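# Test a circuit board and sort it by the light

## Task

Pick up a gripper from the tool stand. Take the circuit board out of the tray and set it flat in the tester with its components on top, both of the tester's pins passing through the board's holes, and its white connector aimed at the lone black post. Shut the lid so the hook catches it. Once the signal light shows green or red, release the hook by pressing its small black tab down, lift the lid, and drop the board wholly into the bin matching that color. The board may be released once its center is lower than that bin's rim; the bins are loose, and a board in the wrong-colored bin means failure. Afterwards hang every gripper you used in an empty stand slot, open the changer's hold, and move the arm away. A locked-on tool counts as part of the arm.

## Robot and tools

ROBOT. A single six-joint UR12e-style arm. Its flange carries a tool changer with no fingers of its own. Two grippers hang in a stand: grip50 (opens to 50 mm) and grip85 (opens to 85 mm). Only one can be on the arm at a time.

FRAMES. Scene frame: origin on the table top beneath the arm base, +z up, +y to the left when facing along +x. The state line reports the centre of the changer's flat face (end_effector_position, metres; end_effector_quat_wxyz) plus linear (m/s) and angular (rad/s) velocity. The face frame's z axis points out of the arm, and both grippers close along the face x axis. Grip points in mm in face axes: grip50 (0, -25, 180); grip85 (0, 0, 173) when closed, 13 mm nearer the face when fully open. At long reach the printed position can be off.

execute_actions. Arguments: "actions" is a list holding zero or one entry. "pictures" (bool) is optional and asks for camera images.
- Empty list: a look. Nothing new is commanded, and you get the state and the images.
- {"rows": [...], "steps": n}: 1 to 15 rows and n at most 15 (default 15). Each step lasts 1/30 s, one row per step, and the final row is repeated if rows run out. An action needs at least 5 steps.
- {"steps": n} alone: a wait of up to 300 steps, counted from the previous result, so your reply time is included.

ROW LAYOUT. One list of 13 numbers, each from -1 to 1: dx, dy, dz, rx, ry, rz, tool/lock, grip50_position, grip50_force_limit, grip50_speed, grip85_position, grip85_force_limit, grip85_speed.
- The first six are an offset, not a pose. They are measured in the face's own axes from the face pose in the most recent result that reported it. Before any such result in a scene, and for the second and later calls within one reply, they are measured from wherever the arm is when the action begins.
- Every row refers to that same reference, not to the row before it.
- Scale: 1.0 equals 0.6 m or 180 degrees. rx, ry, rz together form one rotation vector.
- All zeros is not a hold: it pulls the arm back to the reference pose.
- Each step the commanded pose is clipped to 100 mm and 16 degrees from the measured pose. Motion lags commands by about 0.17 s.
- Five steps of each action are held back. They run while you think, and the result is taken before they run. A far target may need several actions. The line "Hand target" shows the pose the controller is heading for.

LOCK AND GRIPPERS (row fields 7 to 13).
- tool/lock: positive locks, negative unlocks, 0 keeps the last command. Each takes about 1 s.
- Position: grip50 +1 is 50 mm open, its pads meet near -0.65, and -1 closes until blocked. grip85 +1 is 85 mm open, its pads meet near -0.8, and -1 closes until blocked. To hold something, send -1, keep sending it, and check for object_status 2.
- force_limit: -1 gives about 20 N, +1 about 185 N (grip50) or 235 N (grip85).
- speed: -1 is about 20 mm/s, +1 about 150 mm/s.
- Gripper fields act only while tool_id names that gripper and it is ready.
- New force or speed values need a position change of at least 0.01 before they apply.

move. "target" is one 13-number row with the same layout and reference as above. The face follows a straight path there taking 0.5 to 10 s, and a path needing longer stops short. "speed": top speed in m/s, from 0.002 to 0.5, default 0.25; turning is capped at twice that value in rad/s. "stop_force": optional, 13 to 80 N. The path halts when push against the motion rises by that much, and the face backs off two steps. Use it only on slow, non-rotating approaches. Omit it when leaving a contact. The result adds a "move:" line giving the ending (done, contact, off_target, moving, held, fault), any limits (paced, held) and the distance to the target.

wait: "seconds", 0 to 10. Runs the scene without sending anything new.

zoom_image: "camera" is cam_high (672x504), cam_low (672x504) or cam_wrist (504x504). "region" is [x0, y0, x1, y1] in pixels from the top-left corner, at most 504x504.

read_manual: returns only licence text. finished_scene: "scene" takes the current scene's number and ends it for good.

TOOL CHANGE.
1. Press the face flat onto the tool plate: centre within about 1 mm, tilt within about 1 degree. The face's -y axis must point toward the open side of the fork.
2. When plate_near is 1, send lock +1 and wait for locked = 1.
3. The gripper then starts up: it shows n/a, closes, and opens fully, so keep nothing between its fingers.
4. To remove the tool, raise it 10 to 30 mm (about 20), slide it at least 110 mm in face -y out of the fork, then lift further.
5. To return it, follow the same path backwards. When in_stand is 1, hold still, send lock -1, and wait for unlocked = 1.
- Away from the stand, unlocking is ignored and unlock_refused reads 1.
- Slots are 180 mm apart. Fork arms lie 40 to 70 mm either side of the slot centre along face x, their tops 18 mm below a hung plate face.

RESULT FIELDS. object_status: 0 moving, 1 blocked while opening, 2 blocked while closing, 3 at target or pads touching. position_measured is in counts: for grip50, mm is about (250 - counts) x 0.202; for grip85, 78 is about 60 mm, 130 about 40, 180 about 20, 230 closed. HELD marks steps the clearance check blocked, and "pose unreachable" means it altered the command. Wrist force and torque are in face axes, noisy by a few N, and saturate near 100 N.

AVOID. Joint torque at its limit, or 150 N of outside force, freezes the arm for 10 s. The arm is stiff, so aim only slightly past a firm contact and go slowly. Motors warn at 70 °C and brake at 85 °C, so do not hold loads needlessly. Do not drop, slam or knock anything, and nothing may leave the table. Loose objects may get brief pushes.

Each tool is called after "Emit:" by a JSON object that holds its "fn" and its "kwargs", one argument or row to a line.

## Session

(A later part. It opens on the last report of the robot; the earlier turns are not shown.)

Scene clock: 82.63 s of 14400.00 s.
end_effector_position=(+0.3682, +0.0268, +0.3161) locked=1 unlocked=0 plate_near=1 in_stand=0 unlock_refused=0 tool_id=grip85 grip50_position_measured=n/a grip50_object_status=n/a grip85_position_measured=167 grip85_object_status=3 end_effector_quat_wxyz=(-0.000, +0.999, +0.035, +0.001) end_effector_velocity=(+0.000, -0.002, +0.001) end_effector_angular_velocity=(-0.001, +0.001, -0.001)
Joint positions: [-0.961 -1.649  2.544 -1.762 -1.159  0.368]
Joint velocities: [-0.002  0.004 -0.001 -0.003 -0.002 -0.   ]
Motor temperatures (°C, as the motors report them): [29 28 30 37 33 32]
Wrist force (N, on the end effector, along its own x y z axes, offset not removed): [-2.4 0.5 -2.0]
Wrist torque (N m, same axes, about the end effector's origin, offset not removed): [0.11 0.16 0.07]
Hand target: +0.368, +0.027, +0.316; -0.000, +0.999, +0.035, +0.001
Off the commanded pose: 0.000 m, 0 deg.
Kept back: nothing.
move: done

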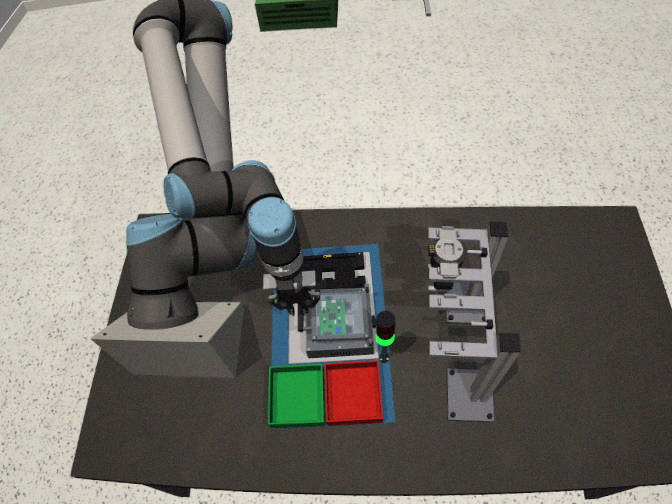

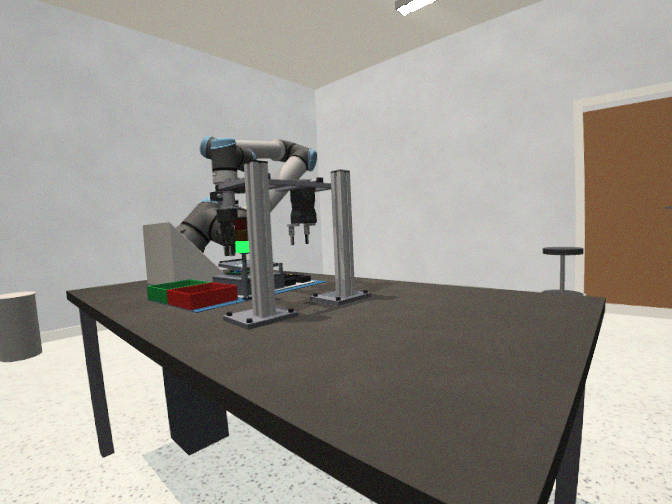

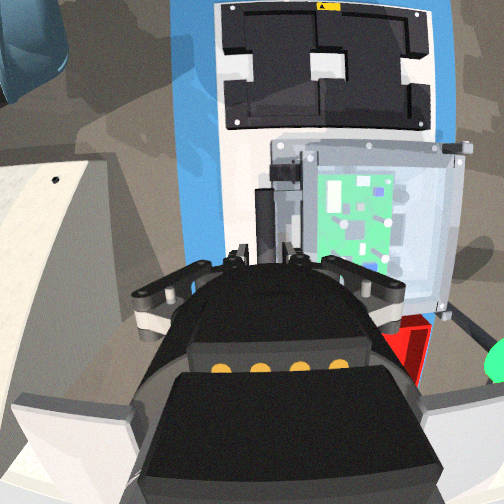

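Emit:
{"fn": "move", "kwargs": {
  "target": [0,0,0.06,0,0,0,0,0,0,0,-0.3,0,0],
  "speed": 0.03,
  "stop_force": 15
}}

Emit:
{"fn": "move", "kwargs": {
  "target": [0,0,0,0,0,0,0,0,0,0,-1,-1,-0.5]
}}

Emit:
{"fn": "move", "kwargs": {
  "target": [0.00347,0,-0.03297,0,0,0,0,0,0,0,-1,-1,-0.5],
  "speed": 0.03
}}

Emit:
{"fn": "move", "kwargs": {
  "target": [0.00688,0,-0.03243,0,0,0,0,0,0,0,-1,-1,-0.5],
  "speed": 0.03
}}

Emit:
{"fn": "move", "kwargs": {
  "target": [0.01025,0,-0.03152,0,0,0,0,0,0,0,-1,-1,-0.5],
  "speed": 0.03
}}

Scene clock: 84.47 s of 14400.00 s.
end_effector_position=(+0.3682, +0.0269, +0.2802) locked=1 unlocked=0 plate_near=1 in_stand=0 unlock_refused=0 tool_id=grip85 grip50_position_measured=n/a grip50_object_status=n/a grip85_position_measured=167 grip85_object_status=3 end_effector_quat_wxyz=(-0.000, +0.999, +0.035, +0.001) end_effector_velocity=(+0.000, -0.000, -0.002) end_effector_angular_velocity=(-0.001, -0.001, +0.002)
Joint positions: [-0.923 -1.613  2.59  -1.856 -1.135  0.399]
Joint velocities: [ 0.002  0.002  0.002 -0.006  0.002  0.   ]
Motor temperatures (°C, as the motors report them): [29 28 30 37 33 32]
Wrist force (N, on the end effector, along its own x y z axes, offset not removed): [-2.8 0.9 5.3]
Wrist torque (N m, same axes, about the end effector's origin, offset not removed): [-0.11 0.23 0.19]
Hand target: +0.368, +0.027, +0.280; -0.000, +0.999, +0.035, +0.001
Off the commanded pose: 0.000 m, 0 deg.
Kept back: nothing.
move: done

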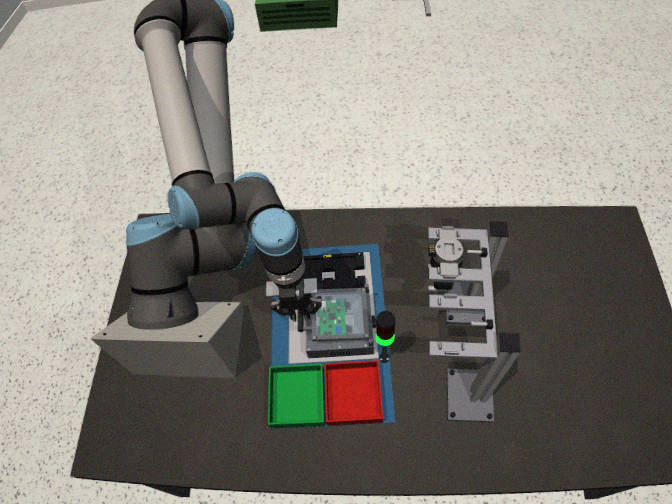

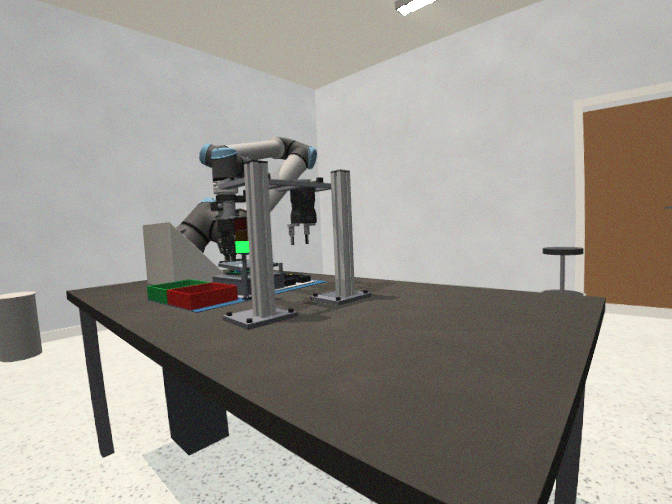

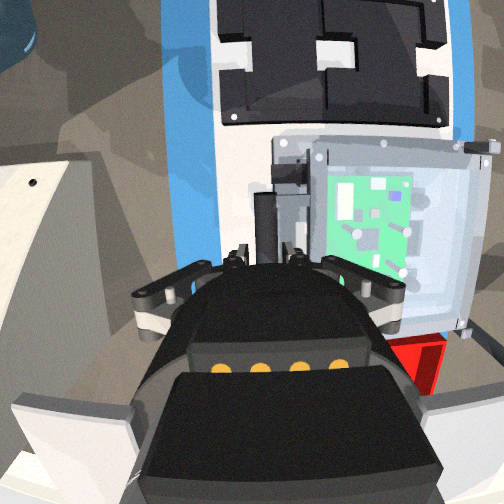

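Scene clock: 84.97 s of 14400.00 s.
end_effector_position=(+0.3683, +0.0269, +0.2802) locked=1 unlocked=0 plate_near=1 in_stand=0 unlock_refused=0 tool_id=grip85 grip50_position_measured=n/a grip50_object_status=n/a grip85_position_measured=192 grip85_object_status=2 end_effector_quat_wxyz=(-0.000, +0.999, +0.035, +0.001) end_effector_velocity=(-0.001, -0.000, +0.000) end_effector_angular_velocity=(-0.002, +0.003, -0.000)
Joint positions: [-0.923 -1.613  2.59  -1.856 -1.135  0.399]
Joint velocities: [-0.    -0.    -0.     0.    -0.004 -0.   ]
Motor temperatures (°C, as the motors report them): [29 28 30 37 33 32]
Wrist force (N, on the end effector, along its own x y z axes, offset not removed): [30.0 0.8 7.6]
Wrist torque (N m, same axes, about the end effector's origin, offset not removed): [-0.04 5.38 0.33]
Hand target: +0.368, +0.027, +0.280; -0.000, +0.999, +0.035, +0.001
Off the commanded pose: 0.000 m, 0 deg.
Kept back: nothing.
move: done

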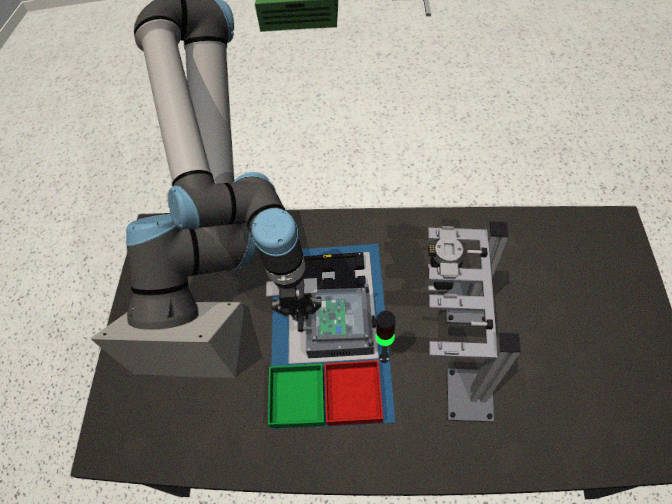

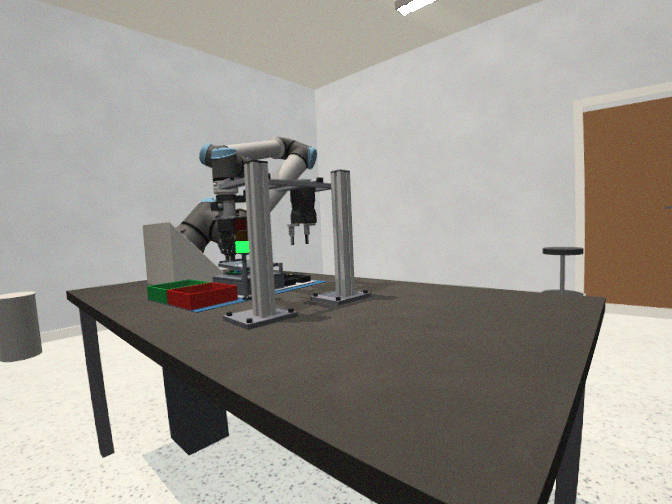

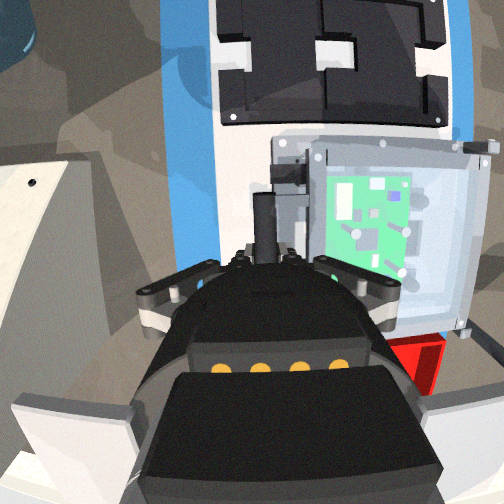

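Scene clock: 85.97 s of 14400.00 s.
end_effector_position=(+0.3704, +0.0270, +0.2998) locked=1 unlocked=0 plate_near=1 in_stand=0 unlock_refused=0 tool_id=grip85 grip50_position_measured=n/a grip50_object_status=n/a grip85_position_measured=192 grip85_object_status=2 end_effector_quat_wxyz=(-0.000, +0.999, +0.035, +0.001) end_effector_velocity=(-0.000, -0.000, +0.002) end_effector_angular_velocity=(-0.000, +0.001, +0.000)
Joint positions: [-0.94  -1.631  2.562 -1.805 -1.145  0.385]
Joint velocities: [-0.001 -0.001 -0.002  0.004 -0.002 -0.002]
Motor temperatures (°C, as the motors report them): [29 28 30 37 33 32]
Wrist force (N, on the end effector, along its own x y z axes, offset not removed): [46.6 -1.1 15.6]
Wrist torque (N m, same axes, about the end effector's origin, offset not removed): [-0.37 6.71 0.04]
Hand target: +0.370, +0.027, +0.300; -0.000, +0.999, +0.035, +0.001
Off the commanded pose: 0.000 m, 0 deg.
Kept back: nothing.
move: done

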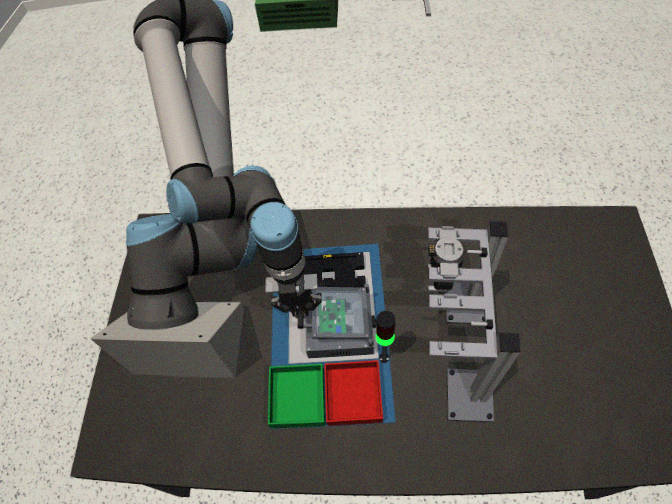

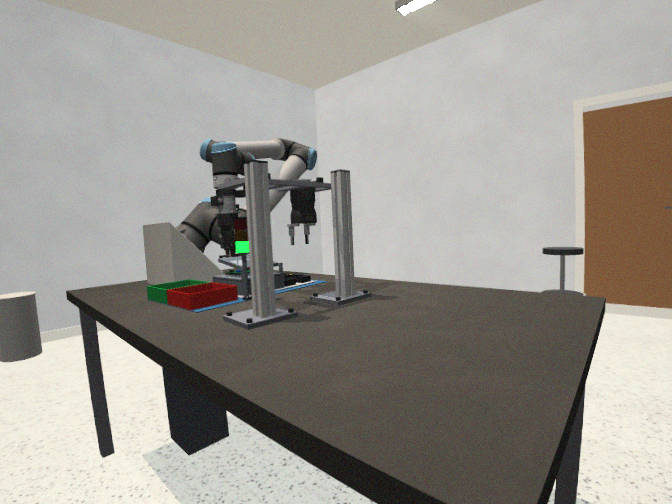

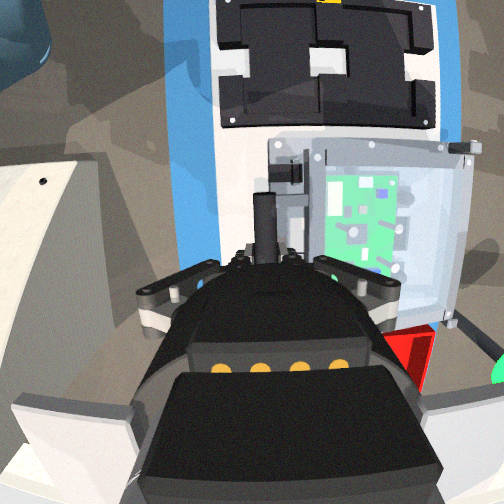

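Scene clock: 86.97 s of 14400.00 s.
end_effector_position=(+0.3745, +0.0272, +0.3192) locked=1 unlocked=0 plate_near=1 in_stand=0 unlock_refused=0 tool_id=grip85 grip50_position_measured=n/a grip50_object_status=n/a grip85_position_measured=192 grip85_object_status=2 end_effector_quat_wxyz=(-0.000, +0.999, +0.035, +0.001) end_effector_velocity=(+0.000, -0.000, +0.001) end_effector_angular_velocity=(-0.000, +0.000, -0.000)
Joint positions: [-0.951 -1.642  2.532 -1.76  -1.152  0.376]
Joint velocities: [-0.001 -0.001 -0.002  0.003 -0.001 -0.001]
Motor temperatures (°C, as the motors report them): [29 28 30 37 33 32]
Wrist force (N, on the end effector, along its own x y z axes, offset not removed): [74.6 3.8 26.7]
Wrist torque (N m, same axes, about the end effector's origin, offset not removed): [-0.86 4.74 0.24]
Hand target: +0.374, +0.027, +0.319; -0.000, +0.999, +0.035, +0.001
Off the commanded pose: 0.000 m, 0 deg.
Kept back: nothing.
move: done

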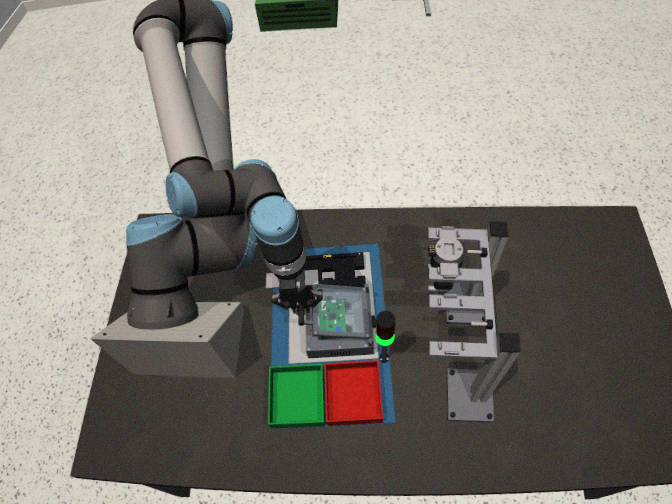

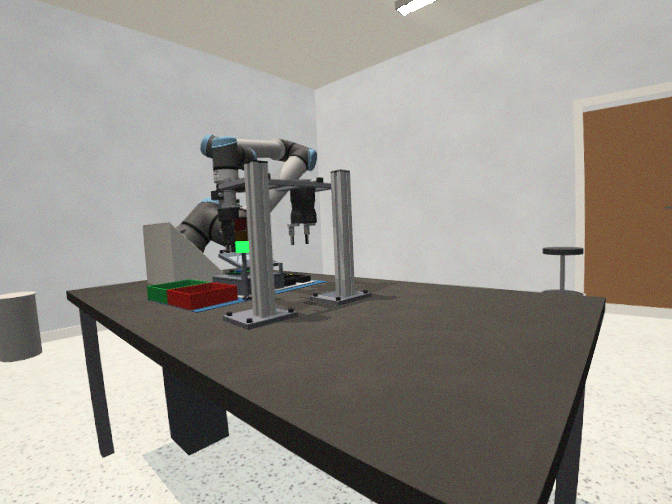

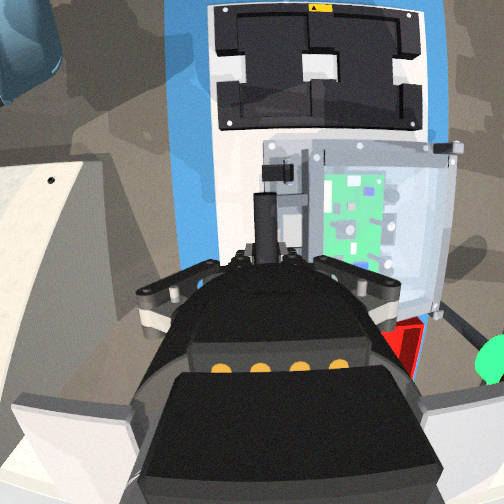

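Scene clock: 87.97 s of 14400.00 s.
end_effector_position=(+0.3806, +0.0276, +0.3380) locked=1 unlocked=0 plate_near=1 in_stand=0 unlock_refused=0 tool_id=grip85 grip50_position_measured=n/a grip50_object_status=n/a grip85_position_measured=192 grip85_object_status=2 end_effector_quat_wxyz=(-0.000, +0.999, +0.035, +0.001) end_effector_velocity=(+0.001, -0.000, +0.002) end_effector_angular_velocity=(-0.000, +0.000, +0.001)
Joint positions: [-0.957 -1.647  2.499 -1.721 -1.156  0.371]
Joint velocities: [-0.001 -0.    -0.003  0.003 -0.    -0.001]
Motor temperatures (°C, as the motors report them): [29 28 30 37 33 32]
Wrist force (N, on the end effector, along its own x y z axes, offset not removed): [100.0 8.0 57.3]
Wrist torque (N m, same axes, about the end effector's origin, offset not removed): [-2.18 2.95 0.30]
Hand target: +0.381, +0.028, +0.338; -0.000, +0.999, +0.035, +0.001
Off the commanded pose: 0.000 m, 0 deg.
Kept back: nothing.
move: done

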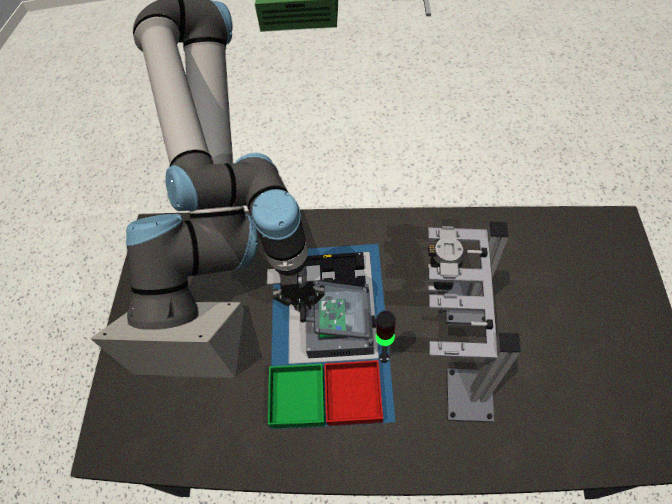

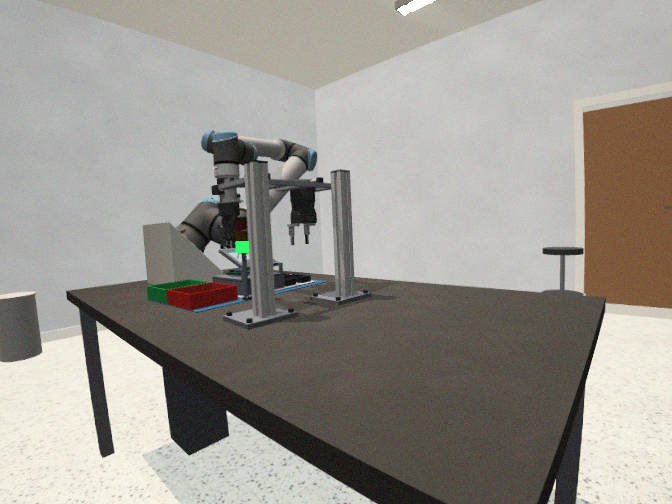

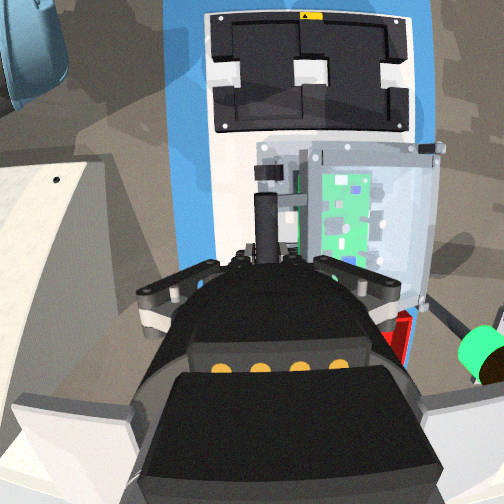

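Emit:
{"fn": "move", "kwargs": {
  "target": [0.0045,0,0,0,0,0,0,0,0,0,-1,-1,-0.5],
  "speed": 0.01
}}

Scene clock: 89.27 s of 14400.00 s.
end_effector_position=(+0.3830, +0.0278, +0.3379) locked=1 unlocked=0 plate_near=1 in_stand=0 unlock_refused=0 tool_id=grip85 grip50_position_measured=n/a grip50_object_status=n/a grip85_position_measured=192 grip85_object_status=2 end_effector_quat_wxyz=(-0.000, +0.999, +0.035, +0.001) end_effector_velocity=(+0.001, +0.000, -0.000) end_effector_angular_velocity=(+0.000, -0.003, +0.001)
Joint positions: [-0.952 -1.643  2.496 -1.723 -1.153  0.376]
Joint velocities: [ 0.002  0.002 -0.001 -0.002  0.004  0.001]
Motor temperatures (°C, as the motors report them): [29 28 30 37 33 32]
Wrist force (N, on the end effector, along its own x y z axes, offset not removed): [15.8 2.3 4.9]
Wrist torque (N m, same axes, about the end effector's origin, offset not removed): [-0.85 2.95 0.16]
Hand target: +0.383, +0.028, +0.338; -0.000, +0.999, +0.035, +0.001
Off the commanded pose: 0.000 m, 0 deg.
Kept back: nothing.
move: done

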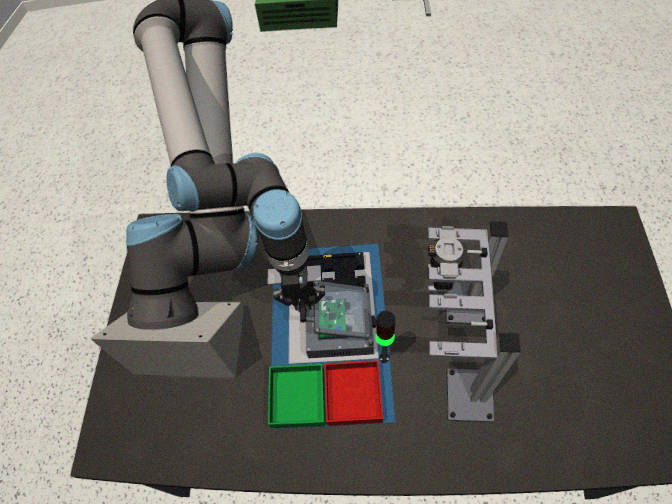

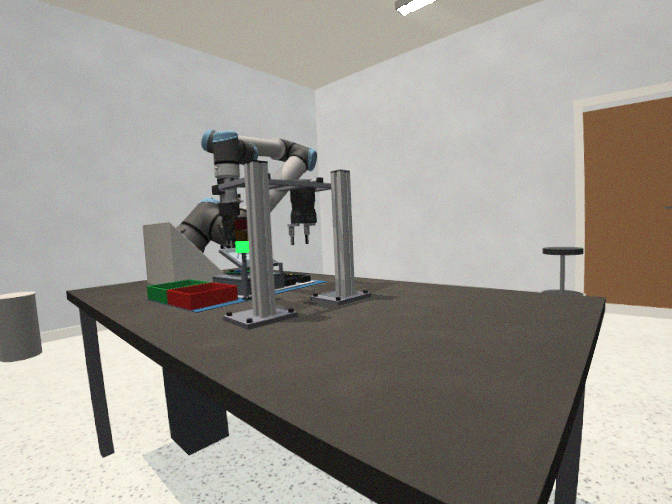

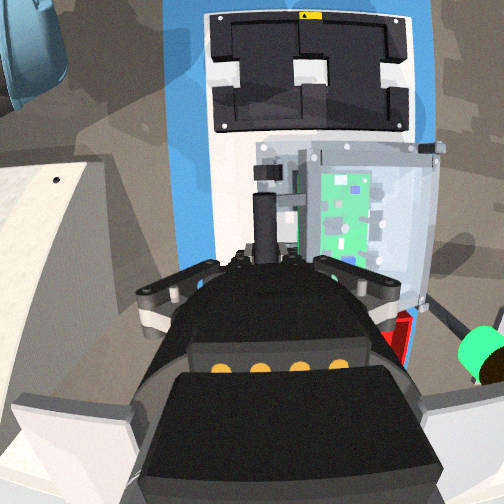

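Emit:
{"fn": "move", "kwargs": {
  "target": [0.015,0,-0.0303,0,0,0,0,0,0,0,-1,-1,-0.5],
  "speed": 0.03
}}

Emit:
{"fn": "move", "kwargs": {
  "target": [0.0178,0,-0.0287,0,0,0,0,0,0,0,-1,-1,-0.5],
  "speed": 0.03
}}

Scene clock: 90.50 s of 14400.00 s.
end_effector_position=(+0.3919, +0.0284, +0.3560) locked=1 unlocked=0 plate_near=1 in_stand=0 unlock_refused=0 tool_id=grip85 grip50_position_measured=n/a grip50_object_status=n/a grip85_position_measured=192 grip85_object_status=2 end_effector_quat_wxyz=(-0.000, +0.999, +0.035, +0.001) end_effector_velocity=(+0.001, +0.000, +0.001) end_effector_angular_velocity=(+0.001, -0.001, -0.001)
Joint positions: [-0.951 -1.641  2.461 -1.689 -1.153  0.376]
Joint velocities: [-0.     0.    -0.003  0.003  0.001  0.   ]
Motor temperatures (°C, as the motors report them): [29 28 30 37 33 32]
Wrist force (N, on the end effector, along its own x y z axes, offset not removed): [-12.5 1.5 7.0]
Wrist torque (N m, same axes, about the end effector's origin, offset not removed): [-0.81 -2.22 0.17]
Hand target: +0.392, +0.028, +0.356; -0.000, +0.999, +0.035, +0.001
Off the commanded pose: 0.000 m, 0 deg.
Kept back: nothing.
move: done

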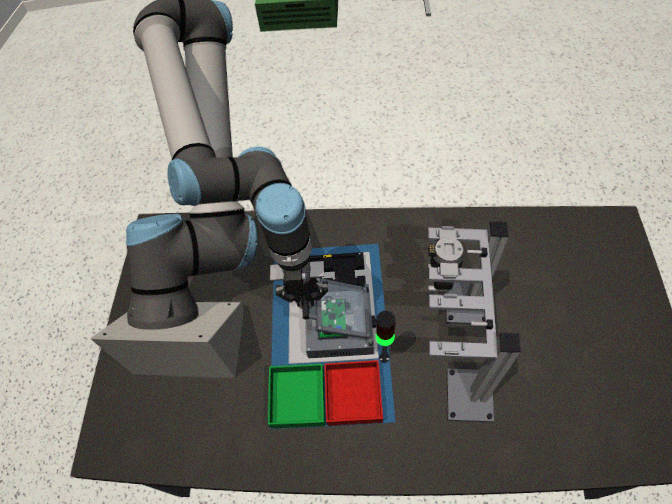

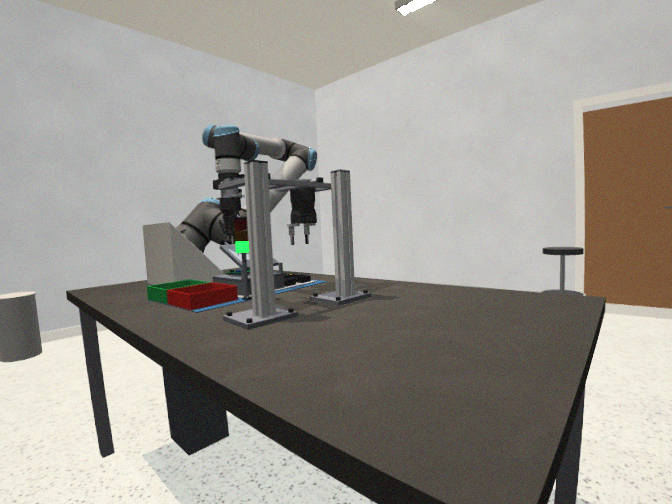

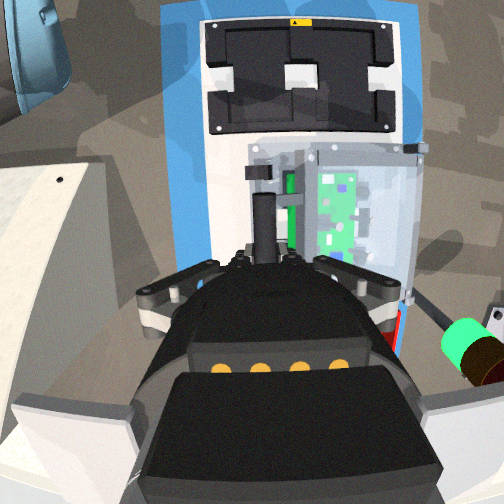

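Scene clock: 91.50 s of 14400.00 s.
end_effector_position=(+0.4024, +0.0291, +0.3731) locked=1 unlocked=0 plate_near=1 in_stand=0 unlock_refused=0 tool_id=grip85 grip50_position_measured=n/a grip50_object_status=n/a grip85_position_measured=192 grip85_object_status=2 end_effector_quat_wxyz=(-0.000, +0.999, +0.035, +0.001) end_effector_velocity=(+0.000, +0.000, +0.001) end_effector_angular_velocity=(+0.001, +0.002, -0.000)
Joint positions: [-0.946 -1.635  2.424 -1.66  -1.15   0.38 ]
Joint velocities: [ 0.     0.001 -0.002  0.003 -0.001  0.   ]
Motor temperatures (°C, as the motors report them): [29 28 30 37 33 32]
Wrist force (N, on the end effector, along its own x y z axes, offset not removed): [-31.7 -4.7 -17.1]
Wrist torque (N m, same axes, about the end effector's origin, offset not removed): [-1.08 -5.91 0.16]
Hand target: +0.402, +0.029, +0.373; -0.000, +0.999, +0.035, +0.001
Off the commanded pose: 0.000 m, 0 deg.
Kept back: nothing.
move: done

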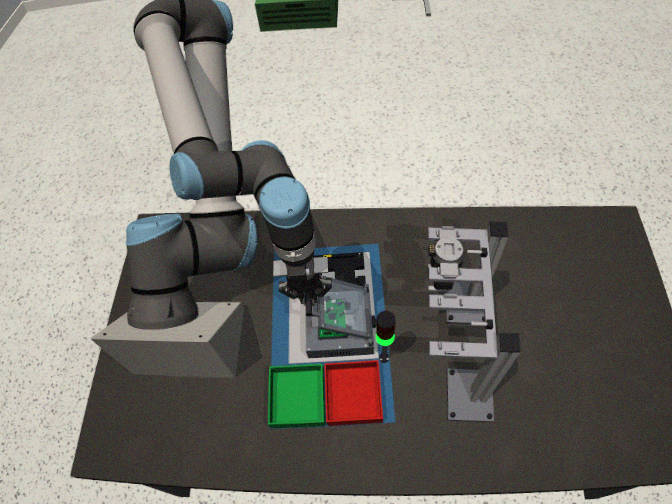

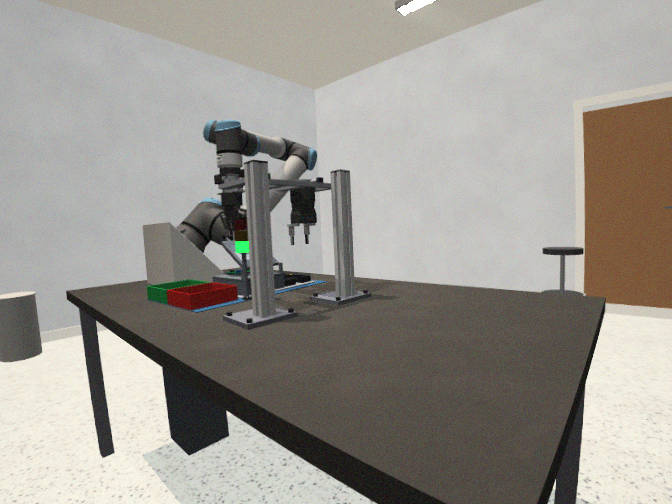

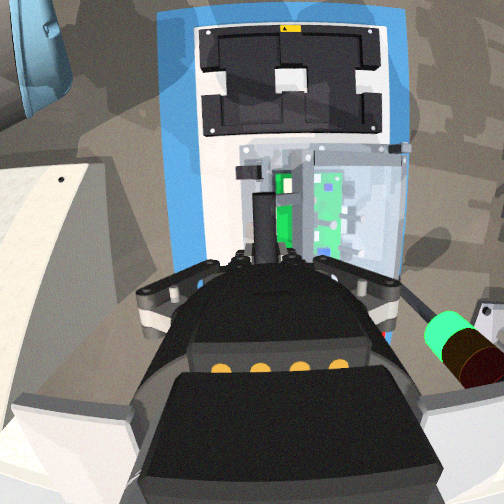

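Emit:
{"fn": "move", "kwargs": {
  "target": [0.0188,0,-0.0268,0,0,0,0,0,0,0,-1,-1,-0.5],
  "speed": 0.03
}}

Emit:
{"fn": "move", "kwargs": {
  "target": [0.0222,0,-0.0246,0,0,0,0,0,0,0,-1,-1,-0.5],
  "speed": 0.03
}}

Scene clock: 92.70 s of 14400.00 s.
end_effector_position=(+0.4136, +0.0299, +0.3891) locked=1 unlocked=0 plate_near=1 in_stand=0 unlock_refused=0 tool_id=grip85 grip50_position_measured=n/a grip50_object_status=n/a grip85_position_measured=192 grip85_object_status=2 end_effector_quat_wxyz=(-0.000, +0.999, +0.035, +0.001) end_effector_velocity=(+0.001, +0.000, +0.001) end_effector_angular_velocity=(+0.001, -0.001, -0.000)
Joint positions: [-0.94  -1.626  2.388 -1.635 -1.146  0.385]
Joint velocities: [ 0.     0.001 -0.003  0.002  0.002  0.   ]
Motor temperatures (°C, as the motors report them): [29 28 30 37 33 32]
Wrist force (N, on the end effector, along its own x y z axes, offset not removed): [-1.8 8.9 6.7]
Wrist torque (N m, same axes, about the end effector's origin, offset not removed): [-1.45 -0.28 0.26]
Hand target: +0.414, +0.030, +0.389; -0.000, +0.999, +0.035, +0.001
Off the commanded pose: 0.000 m, 0 deg.
Kept back: nothing.
move: done

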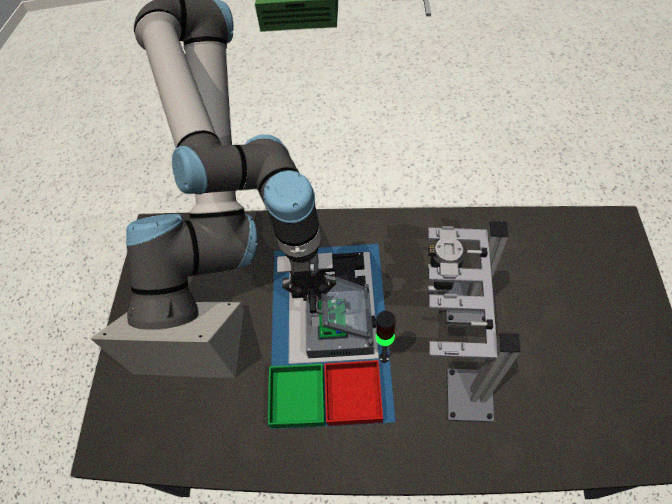

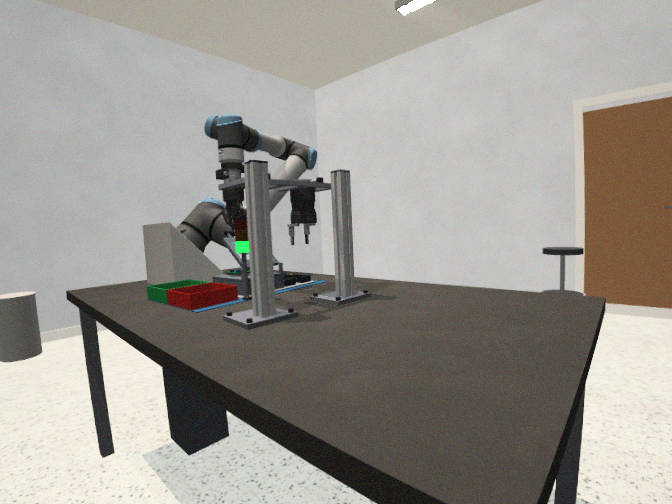

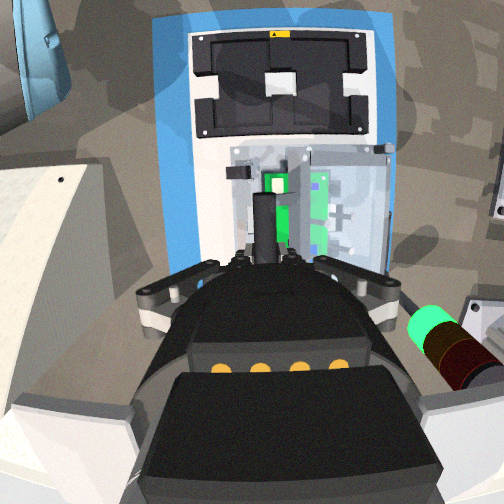

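Scene clock: 93.70 s of 14400.00 s.
end_effector_position=(+0.4267, +0.0308, +0.4037) locked=1 unlocked=0 plate_near=1 in_stand=0 unlock_refused=0 tool_id=grip85 grip50_position_measured=n/a grip50_object_status=n/a grip85_position_measured=192 grip85_object_status=2 end_effector_quat_wxyz=(-0.000, +0.999, +0.035, +0.001) end_effector_velocity=(+0.001, +0.000, +0.001) end_effector_angular_velocity=(-0.000, +0.001, -0.001)
Joint positions: [-0.93  -1.614  2.351 -1.615 -1.139  0.394]
Joint velocities: [ 0.001  0.001 -0.003  0.002 -0.     0.002]
Motor temperatures (°C, as the motors report them): [29 28 30 37 33 32]
Wrist force (N, on the end effector, along its own x y z axes, offset not removed): [5.5 5.5 14.8]
Wrist torque (N m, same axes, about the end effector's origin, offset not removed): [-2.85 0.59 0.20]
Hand target: +0.427, +0.031, +0.404; -0.000, +0.999, +0.035, +0.001
Off the commanded pose: 0.000 m, 0 deg.
Kept back: nothing.
move: done

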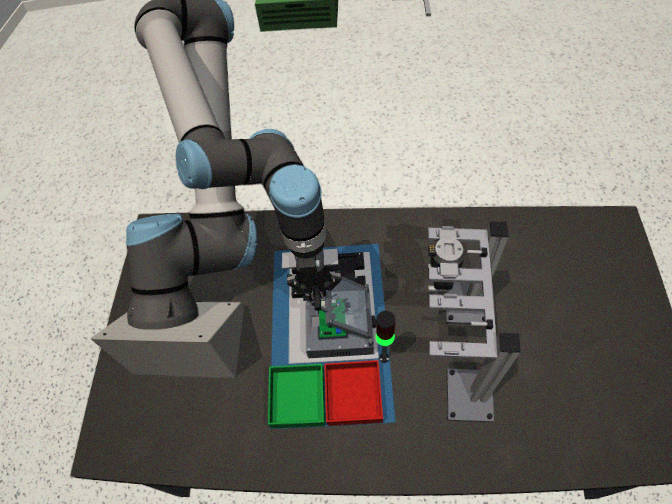

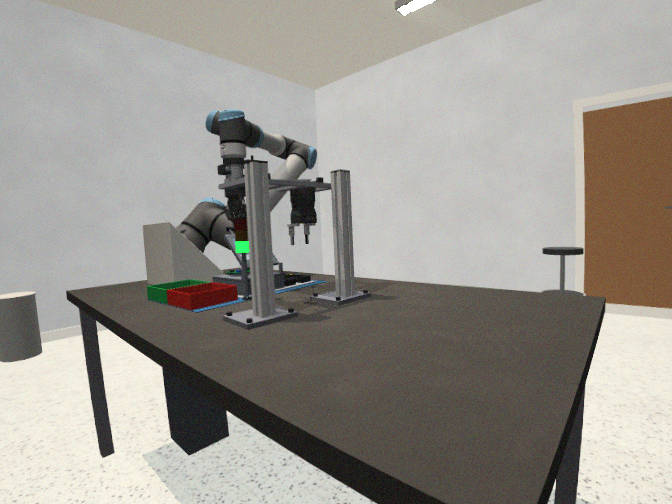

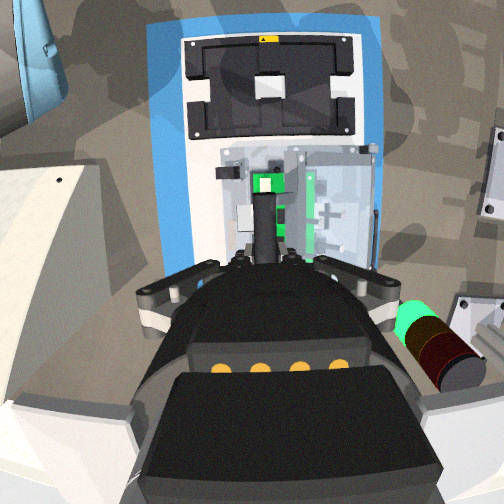

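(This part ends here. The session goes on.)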